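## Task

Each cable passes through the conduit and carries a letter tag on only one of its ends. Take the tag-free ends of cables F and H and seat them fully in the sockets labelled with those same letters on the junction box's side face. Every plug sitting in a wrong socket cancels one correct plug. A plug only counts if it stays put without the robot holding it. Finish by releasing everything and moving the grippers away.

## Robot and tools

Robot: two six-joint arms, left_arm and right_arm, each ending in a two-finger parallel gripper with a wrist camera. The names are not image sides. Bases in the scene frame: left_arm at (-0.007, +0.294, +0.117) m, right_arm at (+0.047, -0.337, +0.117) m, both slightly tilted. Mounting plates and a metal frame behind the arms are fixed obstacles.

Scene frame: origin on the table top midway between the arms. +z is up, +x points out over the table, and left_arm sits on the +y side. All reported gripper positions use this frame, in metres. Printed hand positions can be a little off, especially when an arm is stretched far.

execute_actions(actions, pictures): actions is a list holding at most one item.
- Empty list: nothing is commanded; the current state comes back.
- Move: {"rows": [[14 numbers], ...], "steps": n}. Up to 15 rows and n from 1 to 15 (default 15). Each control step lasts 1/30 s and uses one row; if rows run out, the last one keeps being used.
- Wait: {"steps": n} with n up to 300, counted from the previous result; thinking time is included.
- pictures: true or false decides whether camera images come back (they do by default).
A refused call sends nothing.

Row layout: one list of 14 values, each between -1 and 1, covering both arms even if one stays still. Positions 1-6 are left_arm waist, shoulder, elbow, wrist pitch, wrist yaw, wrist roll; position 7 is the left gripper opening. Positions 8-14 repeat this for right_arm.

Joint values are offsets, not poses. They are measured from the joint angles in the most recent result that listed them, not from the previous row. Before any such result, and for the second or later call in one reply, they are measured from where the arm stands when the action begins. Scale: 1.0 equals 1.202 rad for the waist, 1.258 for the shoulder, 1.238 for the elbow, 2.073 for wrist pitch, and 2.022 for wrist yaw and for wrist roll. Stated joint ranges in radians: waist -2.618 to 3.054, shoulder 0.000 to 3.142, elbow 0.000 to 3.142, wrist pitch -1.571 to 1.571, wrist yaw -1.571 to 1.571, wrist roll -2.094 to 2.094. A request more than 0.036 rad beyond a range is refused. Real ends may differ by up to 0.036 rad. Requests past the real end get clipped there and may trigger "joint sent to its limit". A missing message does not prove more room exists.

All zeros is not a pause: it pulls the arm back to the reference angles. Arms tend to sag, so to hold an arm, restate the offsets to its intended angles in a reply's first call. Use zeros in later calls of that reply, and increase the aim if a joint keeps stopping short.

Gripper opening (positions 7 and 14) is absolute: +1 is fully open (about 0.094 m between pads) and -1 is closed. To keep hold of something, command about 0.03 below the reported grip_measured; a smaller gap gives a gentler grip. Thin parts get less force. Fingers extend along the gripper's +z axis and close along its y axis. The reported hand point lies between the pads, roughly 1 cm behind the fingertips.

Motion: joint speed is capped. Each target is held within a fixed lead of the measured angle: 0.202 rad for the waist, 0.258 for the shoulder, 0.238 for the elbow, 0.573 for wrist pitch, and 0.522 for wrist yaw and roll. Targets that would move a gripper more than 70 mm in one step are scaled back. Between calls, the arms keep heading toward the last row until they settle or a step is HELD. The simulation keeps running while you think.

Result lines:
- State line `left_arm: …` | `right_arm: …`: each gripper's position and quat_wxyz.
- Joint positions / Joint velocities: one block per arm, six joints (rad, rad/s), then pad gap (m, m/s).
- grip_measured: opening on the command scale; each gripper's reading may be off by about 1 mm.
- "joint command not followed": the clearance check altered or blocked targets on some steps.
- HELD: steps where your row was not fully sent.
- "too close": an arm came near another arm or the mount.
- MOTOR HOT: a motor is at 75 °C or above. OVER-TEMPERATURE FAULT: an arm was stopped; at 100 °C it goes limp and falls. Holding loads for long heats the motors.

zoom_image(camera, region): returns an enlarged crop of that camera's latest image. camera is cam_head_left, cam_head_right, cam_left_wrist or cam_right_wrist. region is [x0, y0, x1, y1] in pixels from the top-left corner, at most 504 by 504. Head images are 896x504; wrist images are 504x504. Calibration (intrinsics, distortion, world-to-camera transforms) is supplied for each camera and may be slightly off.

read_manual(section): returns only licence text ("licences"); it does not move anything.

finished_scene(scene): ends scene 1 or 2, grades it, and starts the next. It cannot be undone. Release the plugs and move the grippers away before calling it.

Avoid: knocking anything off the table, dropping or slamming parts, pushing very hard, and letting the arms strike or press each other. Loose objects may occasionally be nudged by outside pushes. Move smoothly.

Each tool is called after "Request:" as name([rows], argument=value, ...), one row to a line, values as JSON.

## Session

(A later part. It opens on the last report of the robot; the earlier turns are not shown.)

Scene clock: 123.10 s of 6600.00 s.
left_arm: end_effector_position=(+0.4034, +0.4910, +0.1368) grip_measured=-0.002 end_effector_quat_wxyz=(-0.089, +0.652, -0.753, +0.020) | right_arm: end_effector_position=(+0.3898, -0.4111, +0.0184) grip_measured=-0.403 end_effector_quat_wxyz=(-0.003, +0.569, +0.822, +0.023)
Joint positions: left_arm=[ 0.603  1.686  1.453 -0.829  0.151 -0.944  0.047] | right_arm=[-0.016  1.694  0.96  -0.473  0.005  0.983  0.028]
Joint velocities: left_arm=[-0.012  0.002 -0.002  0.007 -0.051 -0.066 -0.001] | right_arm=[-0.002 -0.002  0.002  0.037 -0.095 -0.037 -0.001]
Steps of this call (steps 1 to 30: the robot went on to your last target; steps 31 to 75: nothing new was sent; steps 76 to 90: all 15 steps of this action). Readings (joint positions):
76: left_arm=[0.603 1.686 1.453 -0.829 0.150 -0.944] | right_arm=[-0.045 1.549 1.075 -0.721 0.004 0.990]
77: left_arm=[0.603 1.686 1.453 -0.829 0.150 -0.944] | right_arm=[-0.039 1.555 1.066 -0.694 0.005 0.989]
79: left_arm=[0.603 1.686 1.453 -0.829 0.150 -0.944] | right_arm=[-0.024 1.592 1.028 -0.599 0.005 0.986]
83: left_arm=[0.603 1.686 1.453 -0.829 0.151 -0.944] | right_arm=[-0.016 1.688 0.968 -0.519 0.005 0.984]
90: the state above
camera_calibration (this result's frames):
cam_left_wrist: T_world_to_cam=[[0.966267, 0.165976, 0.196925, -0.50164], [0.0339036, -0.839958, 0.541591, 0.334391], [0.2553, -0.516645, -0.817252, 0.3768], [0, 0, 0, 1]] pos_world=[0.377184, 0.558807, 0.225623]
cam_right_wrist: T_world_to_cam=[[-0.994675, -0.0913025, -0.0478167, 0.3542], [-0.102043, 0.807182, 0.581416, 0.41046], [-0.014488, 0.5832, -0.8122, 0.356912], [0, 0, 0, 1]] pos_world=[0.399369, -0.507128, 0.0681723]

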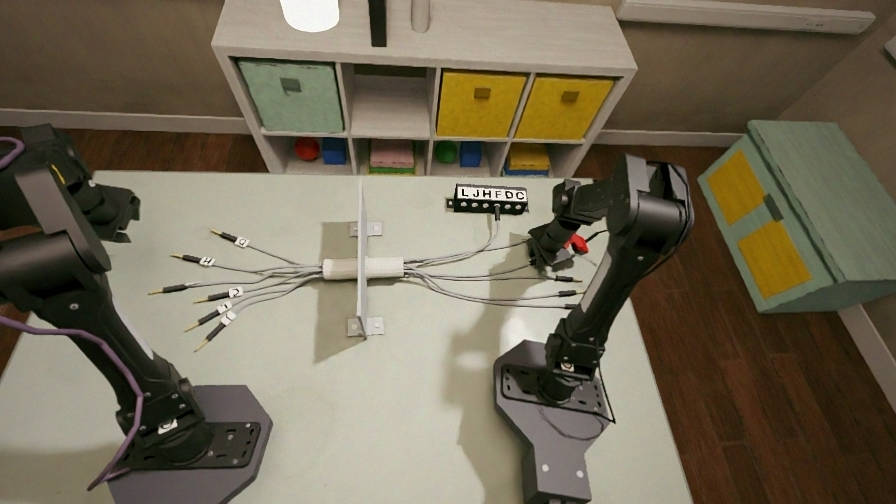

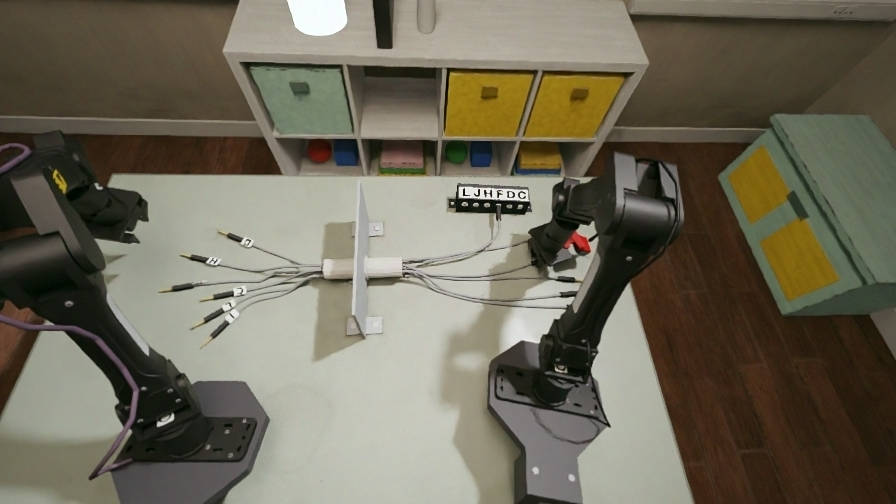

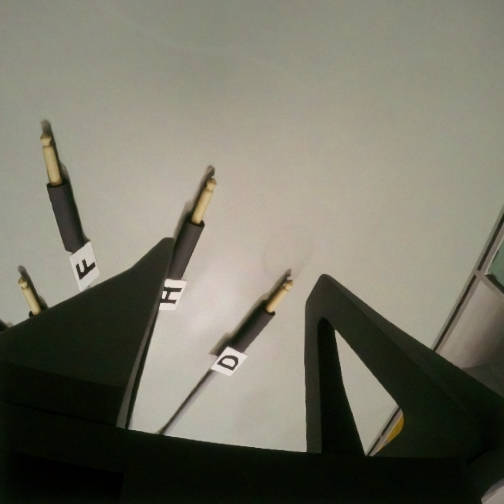

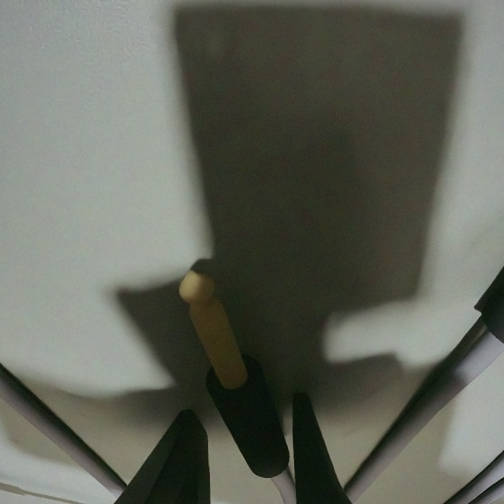

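Request:
execute_actions([
  {"rows":[[0,0,0,0,0,0,0,0,0,0,0,0,0,-0.8],[0,0,0,0,0,0,0,0,0,0,0,0,0,-0.8],[0,0,0,0,0,0,0,0,0,0,0,0,0,-0.8],[0,0,0,0,0,0,0,0,0,0,0,0,0,-0.8],[0,0,0,0,0,0,0,0,0,0,0,0,0,-0.8],[0,0,0,0,0,0,0,0,0,0,0,0,0,-0.8],[0,0,0,0,0,0,0,0,0,0,0,0,0,-0.8],[0,0,0,0,0,0,0,0,-0.06,0.04,-0.06,0,0,-0.8],[0,0,0,0,0,0,0,0,-0.12,0.1,-0.13,0,0,-0.8]],"steps":15},
])

Scene clock: 127.77 s of 6600.00 s.
left_arm: end_effector_position=(+0.4035, +0.4908, +0.1368) grip_measured=-0.002 end_effector_quat_wxyz=(-0.089, +0.652, -0.753, +0.020) | right_arm: end_effector_position=(+0.4085, -0.4184, +0.0795) grip_measured=-0.763 end_effector_quat_wxyz=(+0.020, +0.569, +0.821, +0.032)
Joint positions: left_arm=[ 0.603  1.686  1.453 -0.829  0.152 -0.944  0.047] | right_arm=[-0.016  1.555  1.066 -0.668  0.004  0.983  0.011]
Joint velocities: left_arm=[-0.017  0.002 -0.017 -0.037 -0.081  0.051 -0.   ] | right_arm=[ 0.002 -0.227  0.164 -0.125  0.022 -0.066  0.   ]
Steps of this call (steps 1 to 15: the robot went on to your last target; steps 16 to 90: nothing new was sent; then 1.17 s passed at rest; steps 91 to 105: all 15 steps of this action). Readings (joint positions):
91: left_arm=[0.603 1.686 1.453 -0.829 0.151 -0.944] | right_arm=[-0.016 1.694 0.960 -0.466 0.005 0.983]
92: left_arm=[0.603 1.686 1.453 -0.829 0.152 -0.944] | right_arm=[-0.016 1.694 0.960 -0.466 0.004 0.983]
94: left_arm=[0.603 1.686 1.453 -0.829 0.152 -0.944] | right_arm=[-0.016 1.694 0.960 -0.466 0.004 0.983]
98: left_arm=[0.603 1.686 1.453 -0.829 0.152 -0.944] | right_arm=[-0.016 1.691 0.963 -0.477 0.004 0.983]
105: the state above
camera_calibration (this result's frames):
cam_left_wrist: T_world_to_cam=[[0.966199, 0.16597, 0.197266, -0.501718], [0.0334443, -0.839426, 0.542444, 0.334044], [0.25562, -0.517512, -0.816603, 0.37689], [0, 0, 0, 1]] pos_world=[0.377247, 0.55872, 0.225541]
cam_right_wrist: T_world_to_cam=[[-0.991308, -0.0900149, -0.0959432, 0.378006], [-0.128745, 0.813788, 0.566723, 0.397608], [0.0270639, 0.574149, -0.818303, 0.390808], [0, 0, 0, 1]] pos_world=[0.415334, -0.513925, 0.130733]

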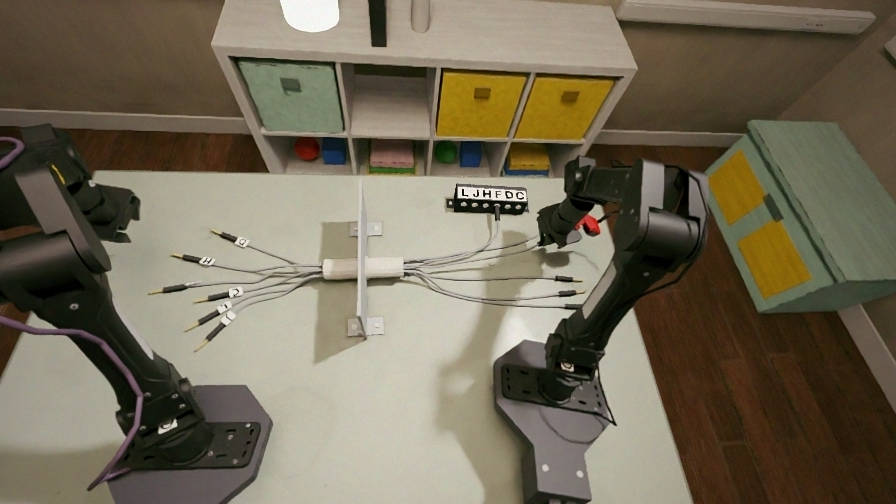

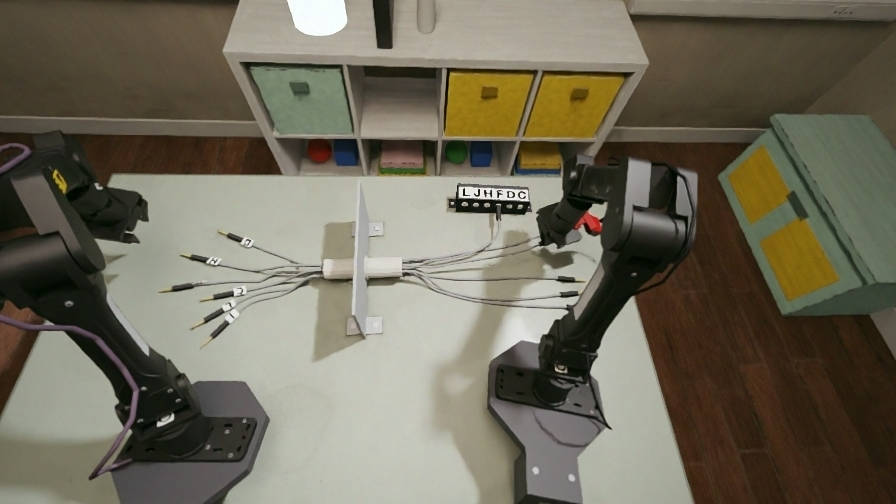

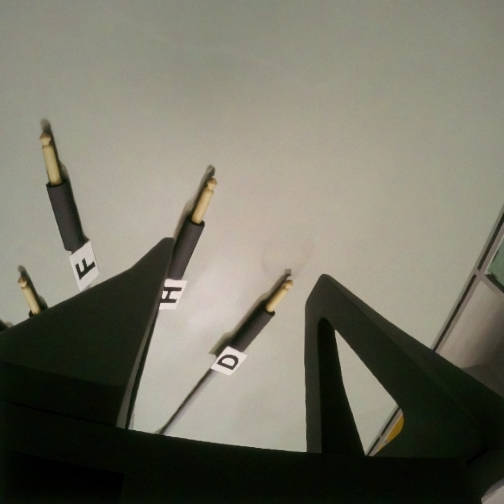

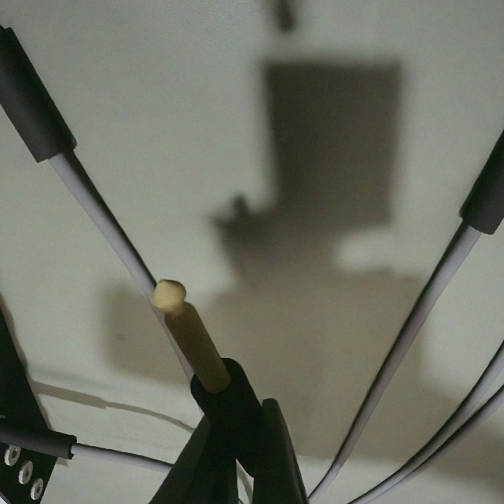

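Request:
execute_actions([
  {"rows":[[0,0,0,0,0,0,0,0.03,0,0.06,-0.04,0,-0.08,-0.8],[0,0,0,0,0,0,0,0.06,0.02,0.1,-0.05,0,-0.16,-0.8],[0,0,0,0,0,0,0,0.1,0.05,0.14,-0.057,0,-0.24,-0.8],[0,0,0,0,0,0,0,0.14,0.08,0.18,-0.057,0,-0.3,-0.8],[0,0,0,0,0,0,0,0.18,0.11,0.21,-0.057,0,-0.367,-0.8],[0,0,0,0,0,0,0,0.22,0.14,0.24,-0.057,0,-0.367,-0.8],[0,0,0,0,0,0,0,0.26,0.17,0.26,-0.057,0,-0.367,-0.8],[0,0,0,0,0,0,0,0.29,0.2,0.287,-0.057,0,-0.367,-0.8],[0,0,0,0,0,0,0,0.32,0.23,0.287,-0.057,0,-0.367,-0.8]],"steps":15},
])

Request:
execute_actions([
  {"steps":8},
])

Scene clock: 130.17 s of 6600.00 s.
left_arm: end_effector_position=(+0.4036, +0.4906, +0.1368) grip_measured=-0.002 end_effector_quat_wxyz=(-0.089, +0.652, -0.753, +0.021) | right_arm: end_effector_position=(+0.4730, -0.2586, +0.0682) grip_measured=-0.763 end_effector_quat_wxyz=(-0.000, +0.069, +0.993, +0.095)
Joint positions: left_arm=[ 0.603  1.686  1.453 -0.829  0.153 -0.944  0.047] | right_arm=[ 0.389  1.863  1.406 -0.765 -0.003  0.293  0.011]
Joint velocities: left_arm=[-0.002 -0.012 -0.002  0.022 -0.037 -0.022 -0.   ] | right_arm=[-0.12   0.09  -0.002 -0.154  0.007 -0.374 -0.001]
Steps of this call (steps 1 to 30: the robot went on to your last target; steps 31 to 57: nothing new was sent; steps 58 to 72: all 15 steps of this action). Readings (joint positions):
58: left_arm=[0.603 1.686 1.453 -0.829 0.152 -0.944] | right_arm=[-0.014 1.551 1.075 -0.732 0.005 0.962]
59: left_arm=[0.603 1.686 1.453 -0.829 0.153 -0.944] | right_arm=[-0.006 1.556 1.091 -0.747 0.006 0.914]
61: left_arm=[0.603 1.686 1.453 -0.829 0.153 -0.944] | right_arm=[0.041 1.591 1.164 -0.779 0.013 0.759]
65: left_arm=[0.603 1.686 1.453 -0.829 0.153 -0.944] | right_arm=[0.223 1.720 1.347 -0.768 0.017 0.466]
72: the state above
camera_calibration (this result's frames):
cam_left_wrist: T_world_to_cam=[[0.96613, 0.165965, 0.197607, -0.501796], [0.0329847, -0.838892, 0.543298, 0.333696], [0.255939, -0.518378, -0.815953, 0.376979], [0, 0, 0, 1]] pos_world=[0.37731, 0.558633, 0.22546]
cam_right_wrist: T_world_to_cam=[[-0.393099, -0.897204, -0.201242, -0.029222], [-0.779752, 0.209286, 0.590074, 0.432255], [-0.487299, 0.388876, -0.781866, 0.481001], [0, 0, 0, 1]] pos_world=[0.559956, -0.303733, 0.115136]

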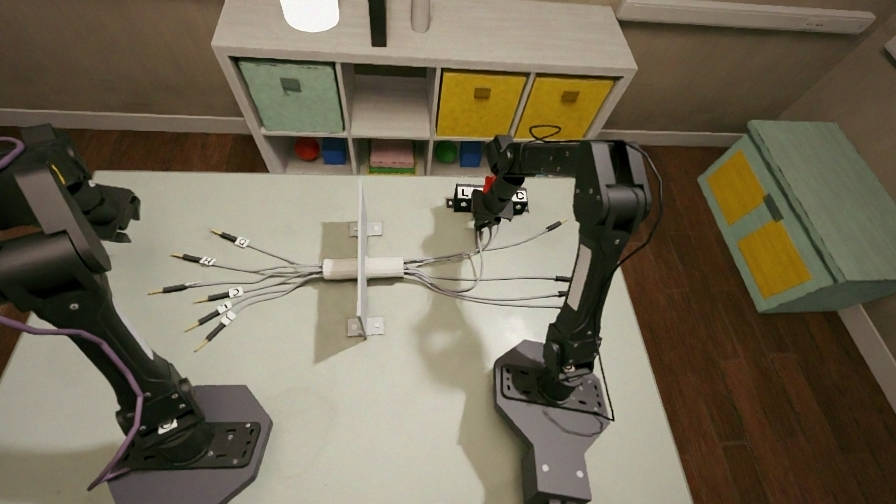

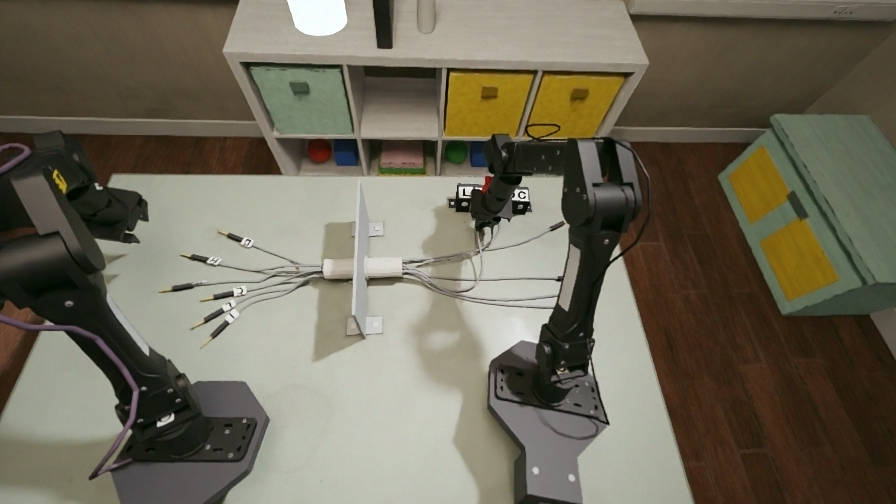

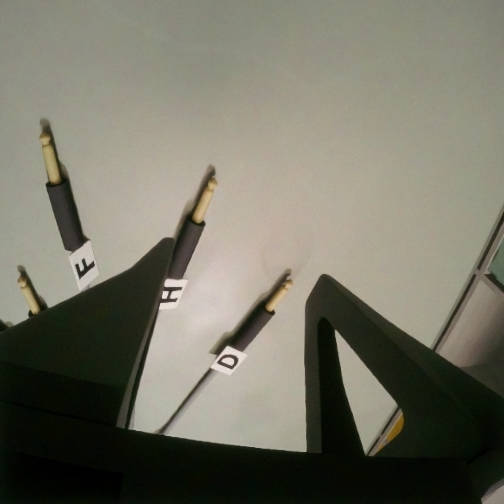

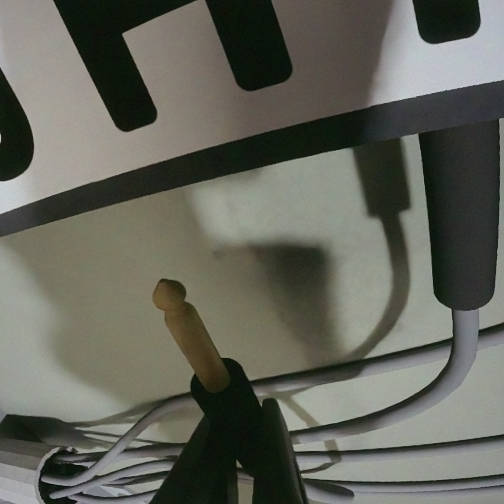

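Scene clock: 130.43 s of 6600.00 s.
left_arm: end_effector_position=(+0.4036, +0.4906, +0.1368) grip_measured=-0.002 end_effector_quat_wxyz=(-0.089, +0.652, -0.753, +0.021) | right_arm: end_effector_position=(+0.4719, -0.2667, +0.0663) grip_measured=-0.763 end_effector_quat_wxyz=(-0.003, +0.058, +0.994, +0.088)
Joint positions: left_arm=[ 0.603  1.686  1.453 -0.829  0.153 -0.944  0.047] | right_arm=[ 0.373  1.864  1.406 -0.773  0.004  0.257  0.011]
Joint velocities: left_arm=[ 0.002  0.007 -0.007  0.007 -0.051  0.007 -0.   ] | right_arm=[-0.002  0.007 -0.017 -0.051 -0.095  0.007  0.   ]
Steps of this call (steps 1 to 8: the robot went on to your last target). Readings (joint positions):
1: left_arm=[0.603 1.686 1.453 -0.829 0.153 -0.944] | right_arm=[0.385 1.864 1.406 -0.769 -0.002 0.284]
2: left_arm=[0.603 1.686 1.453 -0.829 0.153 -0.944] | right_arm=[0.381 1.864 1.406 -0.771 -0.001 0.277]
4: left_arm=[0.603 1.686 1.453 -0.829 0.153 -0.944] | right_arm=[0.375 1.864 1.406 -0.771 0.002 0.267]
8: the state above
camera_calibration (this result's frames):
cam_left_wrist: T_world_to_cam=[[0.96613, 0.165965, 0.197607, -0.501796], [0.0329847, -0.838892, 0.543298, 0.333696], [0.255939, -0.518378, -0.815953, 0.376979], [0, 0, 0, 1]] pos_world=[0.37731, 0.558633, 0.22546]
cam_right_wrist: T_world_to_cam=[[-0.374243, -0.908237, -0.187212, -0.0500981], [-0.781779, 0.200425, 0.590467, 0.432766], [-0.498762, 0.367337, -0.785048, 0.481945], [0, 0, 0, 1]] pos_world=[0.559954, -0.309274, 0.113437]

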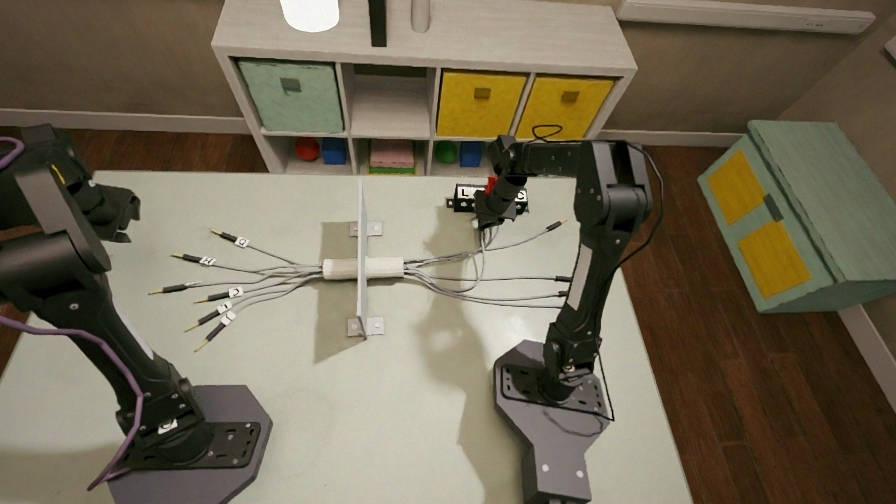

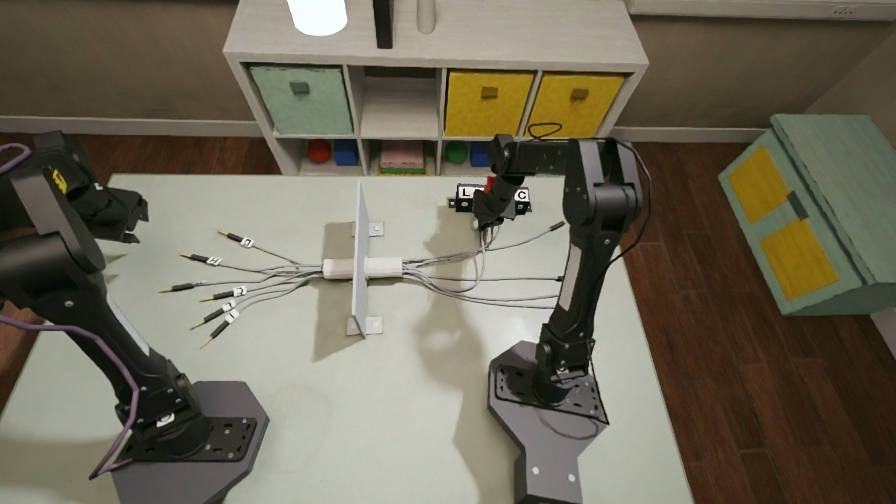

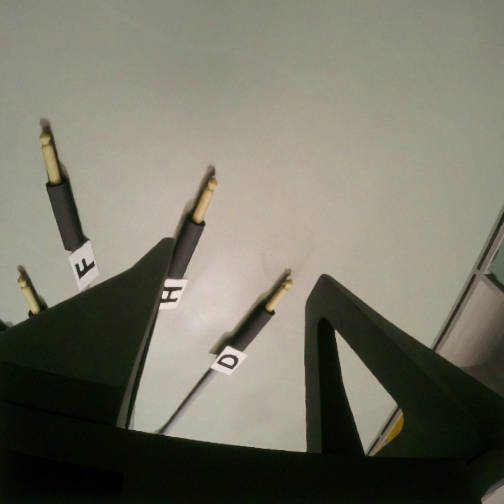

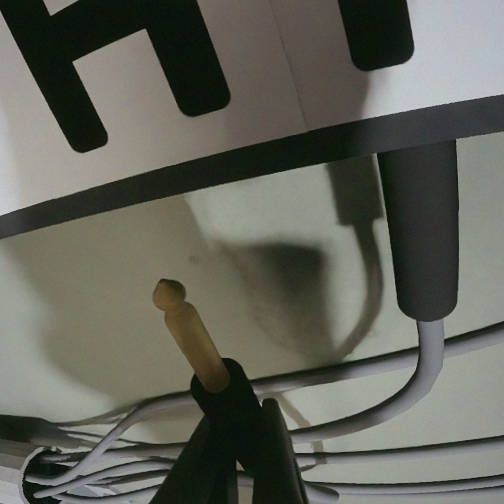

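Request:
execute_actions([
  {"rows":[[0,0,0,0,0,0,0,0.02,-0.03,-0.04,0.06,0.02,-0.02,-0.8],[0,0,0,0,0,0,0,0.03,-0.05,-0.08,0.12,0.04,-0.04,-0.8],[0,0,0,0,0,0,0,0.04,-0.07,-0.12,0.18,0.06,-0.06,-0.8],[0,0,0,0,0,0,0,0.05,-0.09,-0.16,0.23,0.07,-0.07,-0.8],[0,0,0,0,0,0,0,0.06,-0.1,-0.2,0.28,0.08,-0.08,-0.8],[0,0,0,0,0,0,0,0.07,-0.11,-0.25,0.33,0.09,-0.09,-0.8],[0,0,0,0,0,0,0,0.08,-0.12,-0.3,0.38,0.1,-0.1,-0.8],[0,0,0,0,0,0,0,0.09,-0.12,-0.35,0.43,0.11,-0.1,-0.8],[0,0,0,0,0,0,0,0.092,-0.12,-0.4,0.47,0.12,-0.1,-0.8],[0,0,0,0,0,0,0,0.092,-0.12,-0.45,0.51,0.13,-0.1,-0.8],[0,0,0,0,0,0,0,0.092,-0.12,-0.5,0.55,0.14,-0.1,-0.8],[0,0,0,0,0,0,0,0.092,-0.11,-0.55,0.59,0.146,-0.1,-0.8],[0,0,0,0,0,0,0,0.092,-0.11,-0.6,0.62,0.146,-0.1,-0.8],[0,0,0,0,0,0,0,0.092,-0.105,-0.636,0.64,0.146,-0.1,-0.8]],"steps":15},
])

Request:
execute_actions([
  {"steps":10},
])

Scene clock: 135.33 s of 6600.00 s.
left_arm: end_effector_position=(+0.4037, +0.4905, +0.1368) grip_measured=-0.002 end_effector_quat_wxyz=(-0.089, +0.652, -0.753, +0.021) | right_arm: end_effector_position=(+0.4614, -0.2598, +0.0289) grip_measured=-0.763 end_effector_quat_wxyz=(+0.281, -0.013, +0.959, +0.027)
Joint positions: left_arm=[ 0.603  1.686  1.453 -0.829  0.155 -0.944  0.047] | right_arm=[0.477 1.732 0.695 0.345 0.246 0.079 0.011]
Joint velocities: left_arm=[-0.017  0.012  0.012 -0.037  0.007 -0.007 -0.001] | right_arm=[ 0.002  0.002 -1.023  2.015  0.11  -0.022  0.001]
Steps of this call (steps 1 to 30: the robot went on to your last target; steps 31 to 90: nothing new was sent; then 1.40 s passed at rest; steps 91 to 105: all 15 steps of this action). Readings (joint positions):
91: left_arm=[0.603 1.686 1.453 -0.829 0.153 -0.944] | right_arm=[0.374 1.862 1.400 -0.761 0.009 0.246]
92: left_arm=[0.603 1.686 1.453 -0.829 0.154 -0.944] | right_arm=[0.376 1.856 1.381 -0.721 0.021 0.236]
94: left_arm=[0.603 1.686 1.453 -0.829 0.154 -0.944] | right_arm=[0.387 1.827 1.304 -0.594 0.061 0.203]
98: left_arm=[0.603 1.686 1.453 -0.829 0.155 -0.944] | right_arm=[0.438 1.754 1.095 -0.268 0.141 0.130]
105: the state above
camera_calibration (this result's frames):
cam_left_wrist: T_world_to_cam=[[0.966061, 0.16596, 0.197948, -0.501874], [0.0325247, -0.838357, 0.54415, 0.333348], [0.256258, -0.519244, -0.815302, 0.377068], [0, 0, 0, 1]] pos_world=[0.377372, 0.558546, 0.225378]
cam_right_wrist: T_world_to_cam=[[-0.169655, -0.963834, -0.205525, -0.163073], [-0.985503, 0.166096, 0.0345755, 0.546359], [0.00081182, 0.208411, -0.978041, 0.178663], [0, 0, 0, 1]] pos_world=[0.510628, -0.285159, 0.122334]

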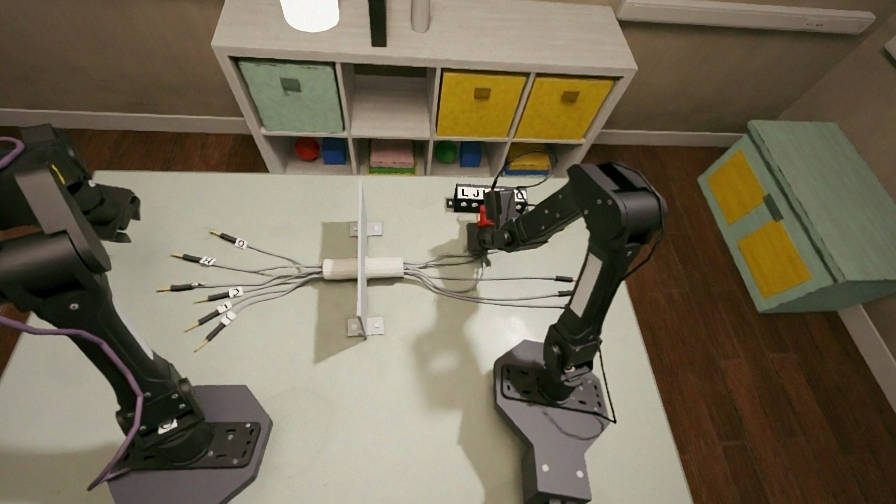

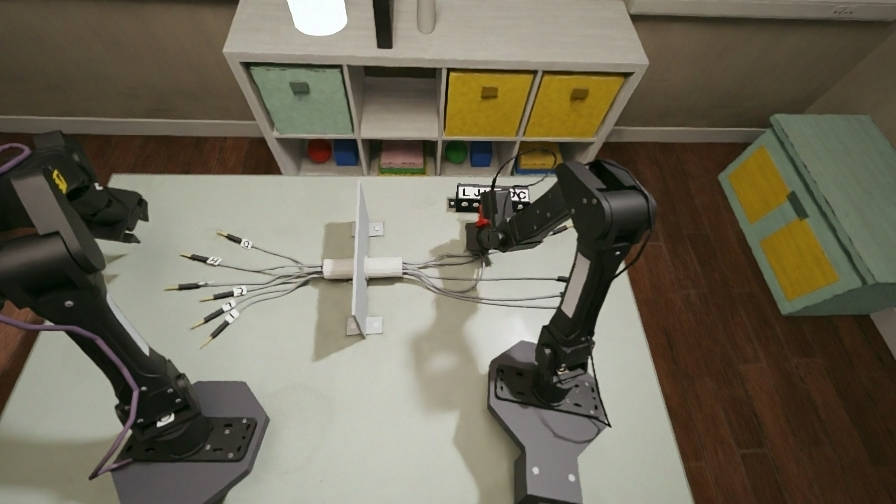

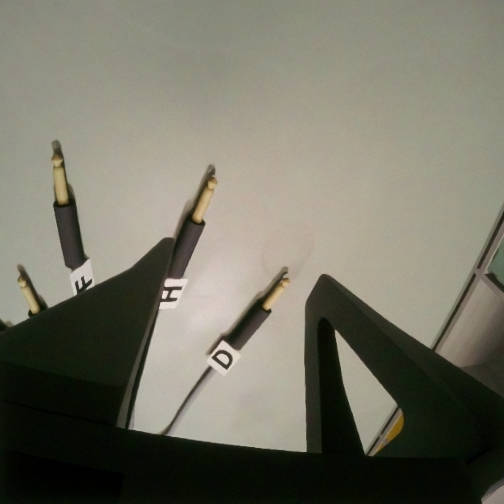

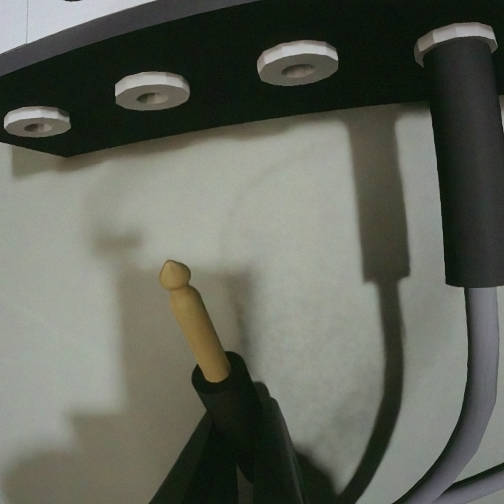

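Scene clock: 135.67 s of 6600.00 s.
left_arm: end_effector_position=(+0.4037, +0.4905, +0.1368) grip_measured=-0.002 end_effector_quat_wxyz=(-0.089, +0.652, -0.753, +0.021) | right_arm: end_effector_position=(+0.4762, -0.2646, +0.0428) grip_measured=-0.763 end_effector_quat_wxyz=(+0.344, +0.004, +0.939, +0.022)
Joint positions: left_arm=[ 0.603  1.686  1.453 -0.829  0.155 -0.944  0.047] | right_arm=[0.477 1.732 0.642 0.534 0.276 0.07  0.011]
Joint velocities: left_arm=[-0.012 -0.007 -0.007 -0.022  0.066  0.051  0.   ] | right_arm=[ 0.002  0.002  0.012  0.007  0.081 -0.051 -0.   ]
Steps of this call (steps 1 to 10: the robot went on to your last target). Readings (joint positions):
1: left_arm=[0.603 1.686 1.453 -0.829 0.155 -0.944] | right_arm=[0.477 1.732 0.670 0.397 0.248 0.078]
2: left_arm=[0.603 1.686 1.453 -0.829 0.155 -0.944] | right_arm=[0.477 1.732 0.655 0.432 0.252 0.077]
4: left_arm=[0.603 1.686 1.453 -0.829 0.155 -0.944] | right_arm=[0.477 1.732 0.643 0.478 0.262 0.074]
8: left_arm=[0.603 1.686 1.453 -0.829 0.155 -0.944] | right_arm=[0.477 1.732 0.642 0.526 0.273 0.071]
10: the state above
camera_calibration (this result's frames):
cam_left_wrist: T_world_to_cam=[[0.966061, 0.16596, 0.197948, -0.501874], [0.0325247, -0.838357, 0.54415, 0.333348], [0.256258, -0.519244, -0.815302, 0.377068], [0, 0, 0, 1]] pos_world=[0.377372, 0.558546, 0.225378]
cam_right_wrist: T_world_to_cam=[[-0.17782, -0.956686, -0.230503, -0.155475], [-0.974478, 0.203802, -0.0941099, 0.571552], [0.137011, 0.207886, -0.96851, 0.127777], [0, 0, 0, 1]] pos_world=[0.511811, -0.291787, 0.141705]

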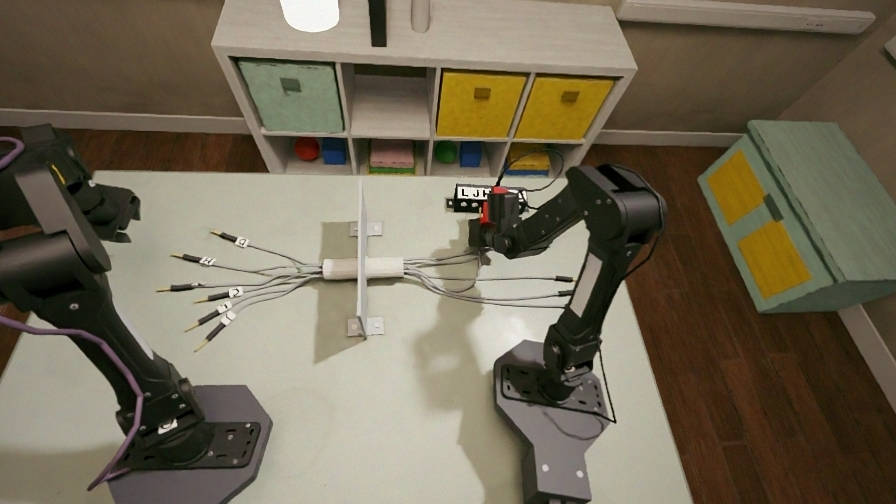

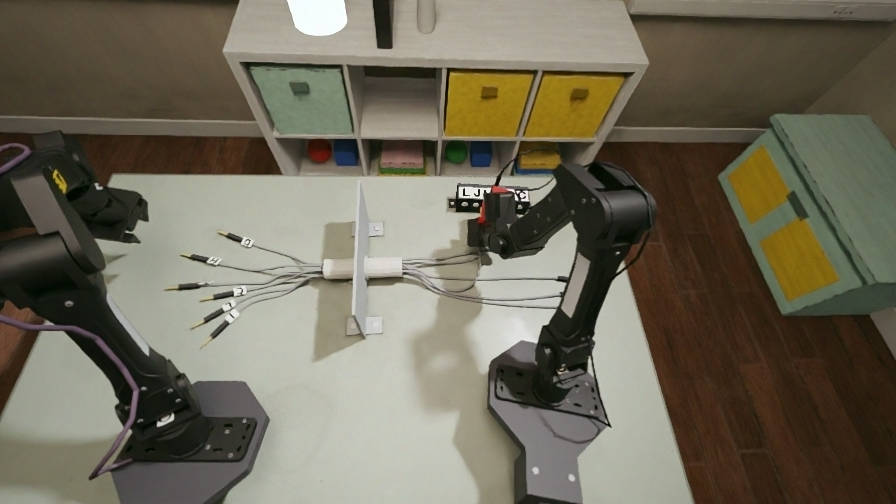

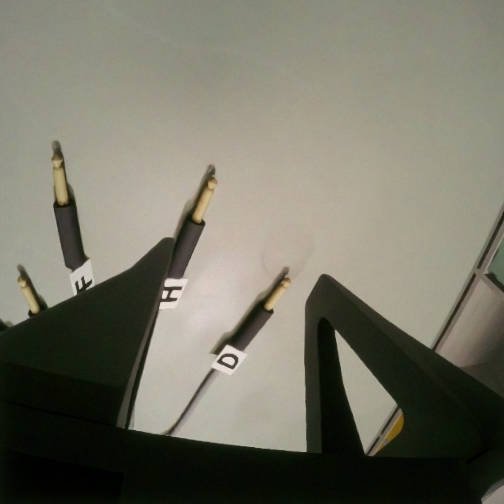

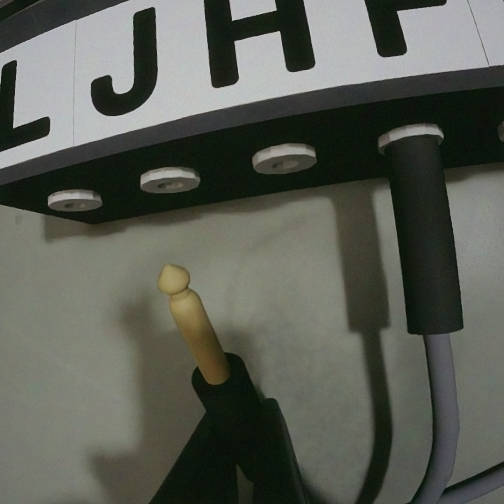

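Request:
execute_actions([
  {"rows":[[0,0,0,0,0,0,0,0,0.025,-0.035,0.02,0,0,-0.8],[0,0,0,0,0,0,0,0,0.025,-0.035,0.02,0,0,-0.8],[0,0,0,0,0,0,0,0,0.025,-0.035,0.02,0,0,-0.8],[0,0,0,0,0,0,0,0,0.025,-0.035,0.02,0,0,-0.8],[0,0,0,0,0,0,0,0,0.025,-0.035,0.02,0,0,-0.8],[0,0,0,0,0,0,0,0,0.025,-0.035,0.02,0,0,-0.8],[0,0,0,0,0,0,0,0,0.025,-0.035,0.02,0,0,-0.8],[0,0,0,0,0,0,0,0,0.025,-0.035,0.02,0,0,-0.72],[0,0,0,0,0,0,0,0,0.025,-0.035,0.02,0,0,-0.66],[0,0,0,0,0,0,0,0,0.025,-0.035,0.02,0,0,-0.6],[0,0,0,0,0,0,0,0,0.025,-0.035,0.02,0,0,-0.55]],"steps":15},
])

Scene clock: 138.00 s of 6600.00 s.
left_arm: end_effector_position=(+0.4038, +0.4903, +0.1368) grip_measured=-0.002 end_effector_quat_wxyz=(-0.089, +0.652, -0.753, +0.022) | right_arm: end_effector_position=(+0.4728, -0.2652, +0.0387) grip_measured=-0.553 end_effector_quat_wxyz=(+0.347, +0.004, +0.938, +0.021)
Joint positions: left_arm=[ 0.603  1.686  1.453 -0.829  0.156 -0.944  0.047] | right_arm=[0.477 1.747 0.622 0.574 0.279 0.067 0.021]
Joint velocities: left_arm=[ 0.007 -0.002 -0.002  0.007 -0.022  0.051  0.   ] | right_arm=[ 0.002  0.007 -0.002 -0.007  0.022 -0.051 -0.001]
Steps of this call (steps 1 to 30: the robot went on to your last target; steps 31 to 55: nothing new was sent; steps 56 to 70: all 15 steps of this action). Readings (joint positions):
56: left_arm=[0.603 1.686 1.453 -0.829 0.155 -0.944] | right_arm=[0.477 1.734 0.639 0.545 0.282 0.067]
57: left_arm=[0.603 1.686 1.453 -0.829 0.155 -0.944] | right_arm=[0.477 1.736 0.634 0.553 0.281 0.067]
59: left_arm=[0.603 1.686 1.453 -0.829 0.155 -0.944] | right_arm=[0.477 1.742 0.626 0.563 0.280 0.067]
63: left_arm=[0.603 1.686 1.453 -0.829 0.156 -0.944] | right_arm=[0.477 1.747 0.622 0.573 0.279 0.067]
70: the state above
camera_calibration (this result's frames):
cam_left_wrist: T_world_to_cam=[[0.965992, 0.165956, 0.198289, -0.501953], [0.0320644, -0.837822, 0.545001, 0.333], [0.256577, -0.520109, -0.81465, 0.377157], [0, 0, 0, 1]] pos_world=[0.377435, 0.55846, 0.225297]
cam_right_wrist: T_world_to_cam=[[-0.178098, -0.95695, -0.229191, -0.15756], [-0.97348, 0.205334, -0.100873, 0.568172], [0.143591, 0.205147, -0.968141, 0.120601], [0, 0, 0, 1]] pos_world=[0.507725, -0.292183, 0.137961]

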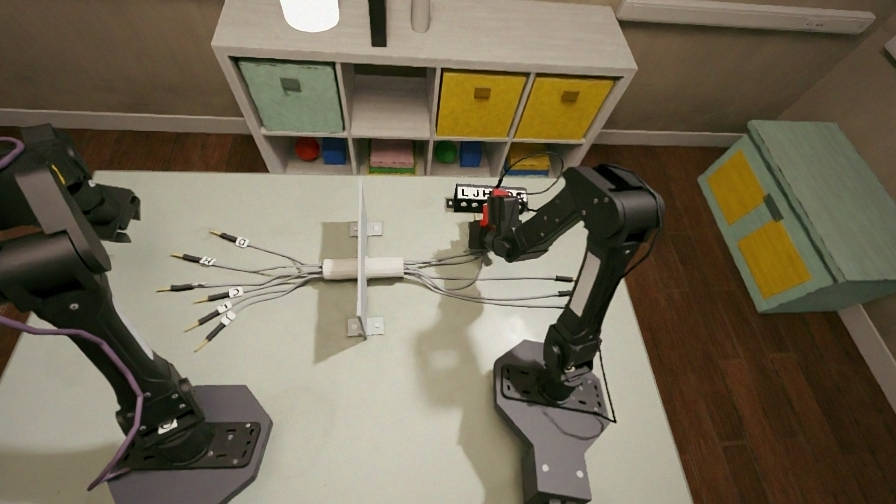

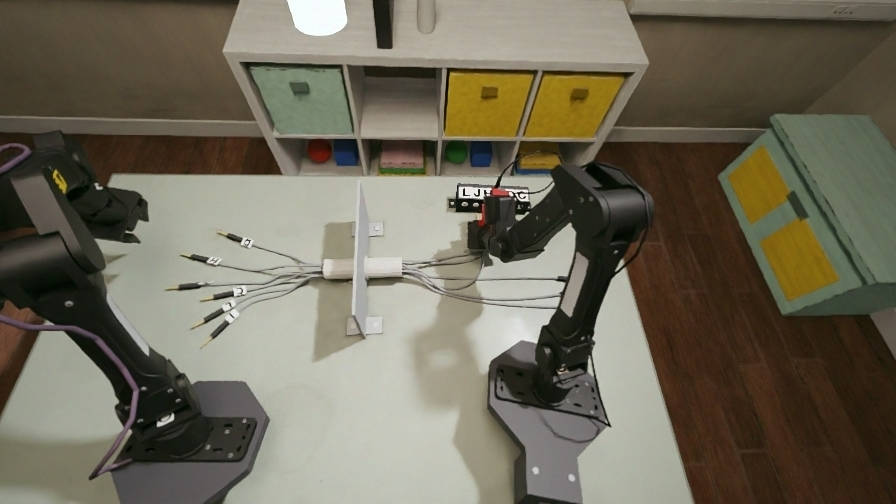

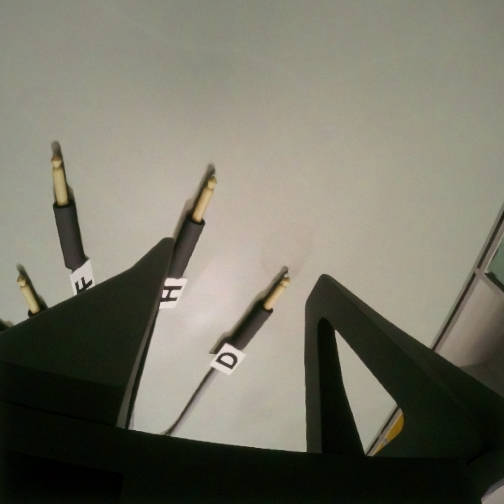

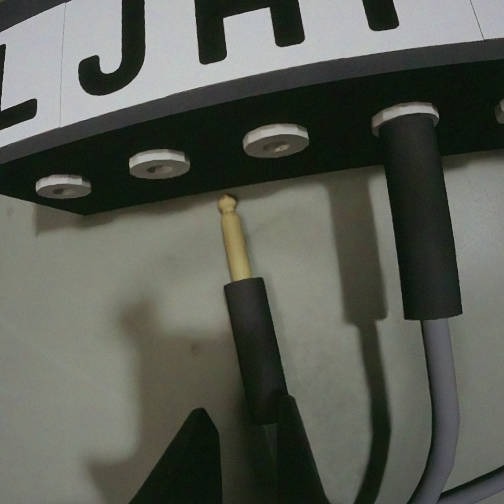

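Request:
execute_actions([
  {"rows":[[0,0,0,0,0,0,0,-0.008,0.02,0.04,-0.01,0,0,-0.4],[0,0,0,0,0,0,0,-0.016,0.04,0.07,-0.01,0,0,-0.4],[0,0,0,0,0,0,0,-0.018,0.06,0.088,0,0,0,-0.4],[0,0,0,0,0,0,0,-0.018,0.08,0.088,0.01,0,0,-0.4],[0,0,0,0,0,0,0,-0.018,0.096,0.088,0.02,0,0,-0.4]],"steps":15},
])

Scene clock: 141.20 s of 6600.00 s.
left_arm: end_effector_position=(+0.4039, +0.4901, +0.1368) grip_measured=-0.002 end_effector_quat_wxyz=(-0.089, +0.652, -0.753, +0.023) | right_arm: end_effector_position=(+0.4938, -0.2630, +0.0225) grip_measured=-0.403 end_effector_quat_wxyz=(+0.350, +0.010, +0.937, +0.017)
Joint positions: left_arm=[ 0.603  1.686  1.453 -0.829  0.157 -0.944  0.047] | right_arm=[0.464 1.858 0.711 0.605 0.28  0.067 0.028]
Joint velocities: left_arm=[ 0.012  0.012 -0.022 -0.051 -0.037 -0.007  0.001] | right_arm=[-0.017 -0.002 -0.007  0.081  0.007  0.022  0.   ]
Steps of this call (steps 1 to 15: the robot went on to your last target; steps 16 to 81: nothing new was sent; steps 82 to 96: all 15 steps of this action). Readings (joint positions):
82: left_arm=[0.603 1.686 1.453 -0.829 0.156 -0.944] | right_arm=[0.477 1.748 0.624 0.572 0.279 0.067]
83: left_arm=[0.603 1.686 1.453 -0.829 0.156 -0.944] | right_arm=[0.476 1.755 0.634 0.566 0.279 0.067]
85: left_arm=[0.603 1.686 1.453 -0.829 0.157 -0.944] | right_arm=[0.471 1.790 0.675 0.568 0.279 0.067]
89: left_arm=[0.603 1.686 1.453 -0.829 0.157 -0.944] | right_arm=[0.464 1.852 0.711 0.597 0.279 0.067]
96: the state above
camera_calibration (this result's frames):
cam_left_wrist: T_world_to_cam=[[0.965923, 0.165952, 0.198629, -0.502031], [0.0316038, -0.837285, 0.545852, 0.332652], [0.256895, -0.520973, -0.813998, 0.377245], [0, 0, 0, 1]] pos_world=[0.377498, 0.558373, 0.225216]
cam_right_wrist: T_world_to_cam=[[-0.190497, -0.954936, -0.227614, -0.148789], [-0.969799, 0.219036, -0.107296, 0.588422], [0.152317, 0.2003, -0.967822, 0.0958692], [0, 0, 0, 1]] pos_world=[0.527705, -0.290173, 0.122053]

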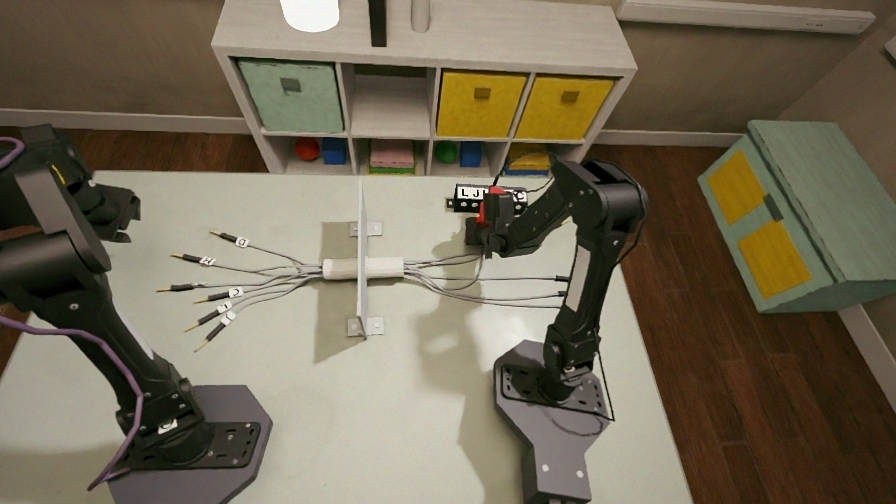

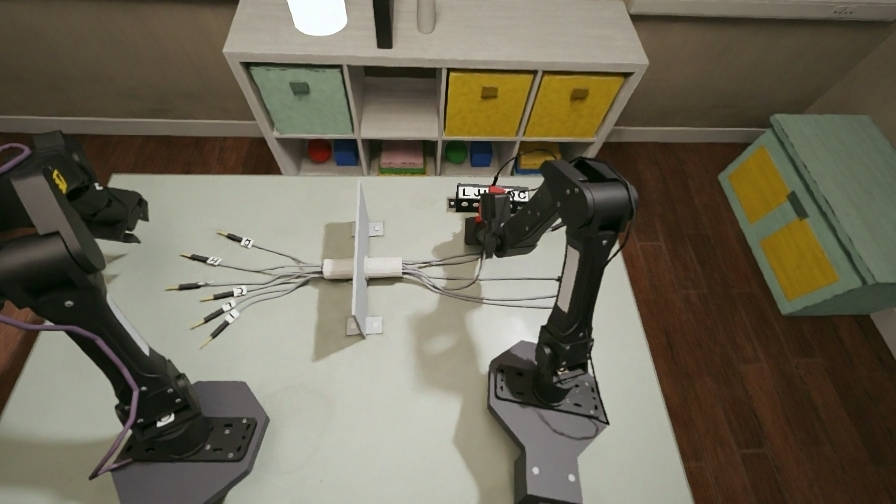

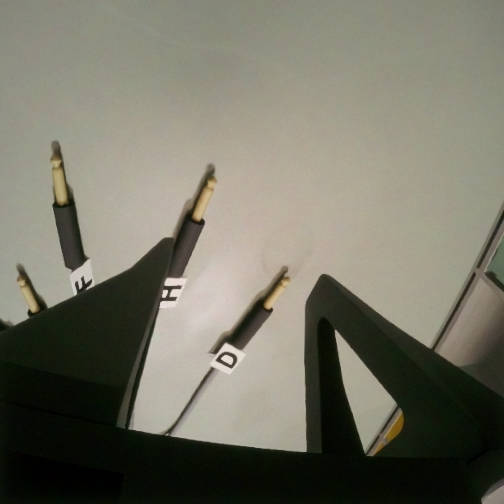

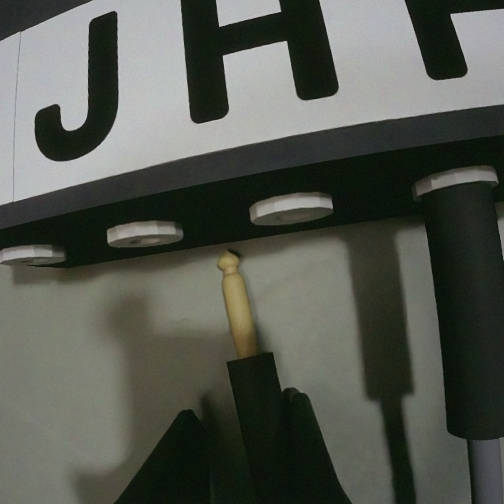

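Request:
execute_actions([
  {"rows":[[0,0,0,0,0,0,0,0,0.018,0,0,0,0,-0.4],[0,0,0,0,0,0,0,0,0.018,0,0,0,0,-0.4],[0,0,0,0,0,0,0,0,0.018,0,0,0,0,-0.4],[0,0,0,0,0,0,0,0,0.018,0,0,0,0,-0.4],[0,0,0,0,0,0,0,0,0.018,0,0,0,0,-0.55],[0,0,0,0,0,0,0,0,0.018,0,0,0,0,-0.65],[0,0,0,0,0,0,0,0,0.018,0,0,0,0,-0.72],[0,0,0,0,0,0,0,0,0.018,0,0,0,0,-0.8]],"steps":15},
])

Scene clock: 142.67 s of 6600.00 s.
left_arm: end_effector_position=(+0.4040, +0.4899, +0.1368) grip_measured=-0.002 end_effector_quat_wxyz=(-0.089, +0.652, -0.753, +0.023) | right_arm: end_effector_position=(+0.4938, -0.2630, +0.0225) grip_measured=-0.761 end_effector_quat_wxyz=(+0.350, +0.010, +0.937, +0.017)
Joint positions: left_arm=[ 0.603  1.686  1.453 -0.829  0.158 -0.944  0.047] | right_arm=[0.464 1.858 0.711 0.605 0.28  0.067 0.011]
Joint velocities: left_arm=[-0.007 -0.002 -0.007  0.066  0.066 -0.081  0.   ] | right_arm=[-0.022 -0.002  0.002  0.007 -0.007 -0.007  0.   ]
Steps of this call (steps 1 to 15: the robot went on to your last target; steps 16 to 29: nothing new was sent; steps 30 to 44: all 15 steps of this action). Readings (joint positions):
30: left_arm=[0.603 1.686 1.453 -0.829 0.157 -0.944] | right_arm=[0.464 1.858 0.711 0.605 0.280 0.067]
31: left_arm=[0.603 1.686 1.453 -0.829 0.157 -0.944] | right_arm=[0.464 1.858 0.711 0.605 0.280 0.067]
33: left_arm=[0.603 1.686 1.453 -0.829 0.158 -0.944] | right_arm=[0.464 1.858 0.711 0.605 0.280 0.067]
37: left_arm=[0.603 1.686 1.453 -0.829 0.158 -0.944] | right_arm=[0.464 1.858 0.711 0.605 0.280 0.067]
44: the state above
camera_calibration (this result's frames):
cam_left_wrist: T_world_to_cam=[[0.965853, 0.165948, 0.19897, -0.50211], [0.0311429, -0.836748, 0.546702, 0.332304], [0.257212, -0.521837, -0.813344, 0.377333], [0, 0, 0, 1]] pos_world=[0.377561, 0.558286, 0.225135]
cam_right_wrist: T_world_to_cam=[[-0.190497, -0.954936, -0.227614, -0.148789], [-0.969799, 0.219036, -0.107296, 0.588422], [0.152317, 0.2003, -0.967822, 0.0958692], [0, 0, 0, 1]] pos_world=[0.527705, -0.290173, 0.122053]

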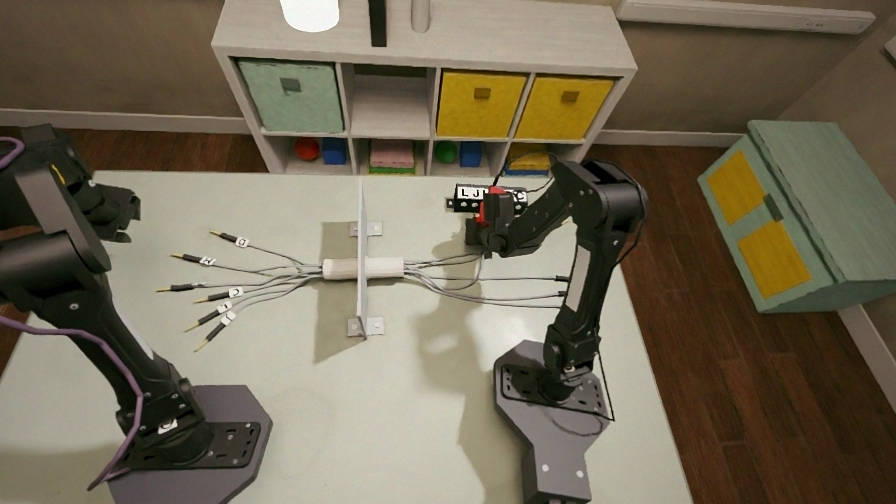

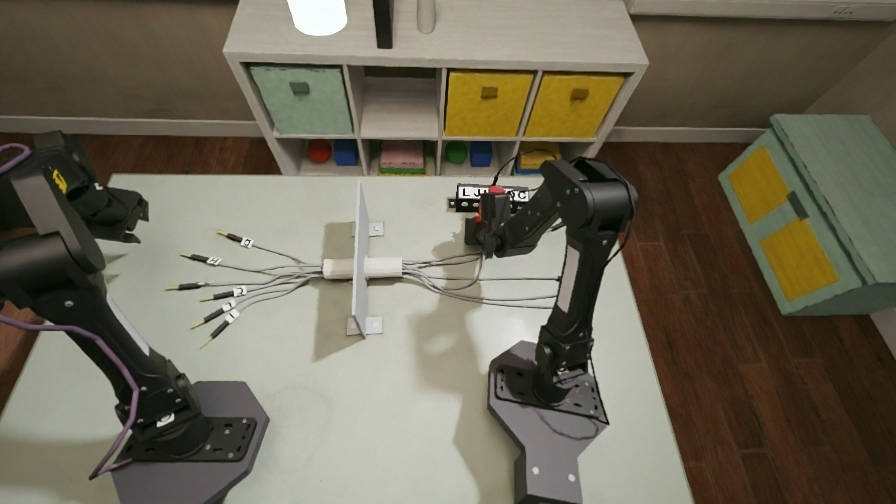

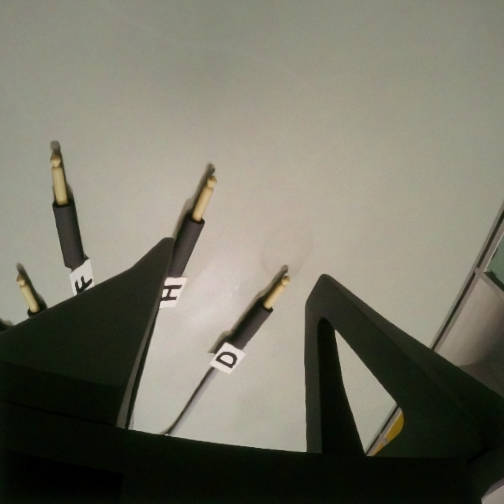

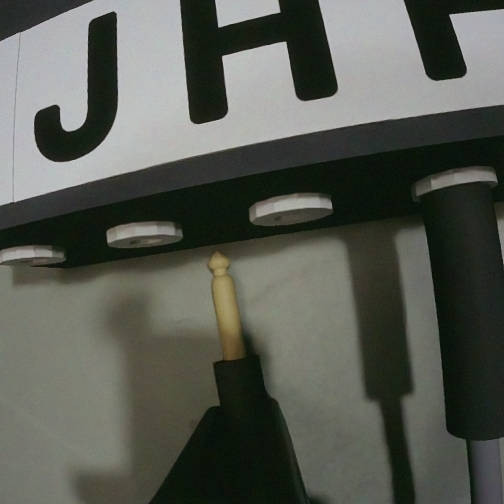

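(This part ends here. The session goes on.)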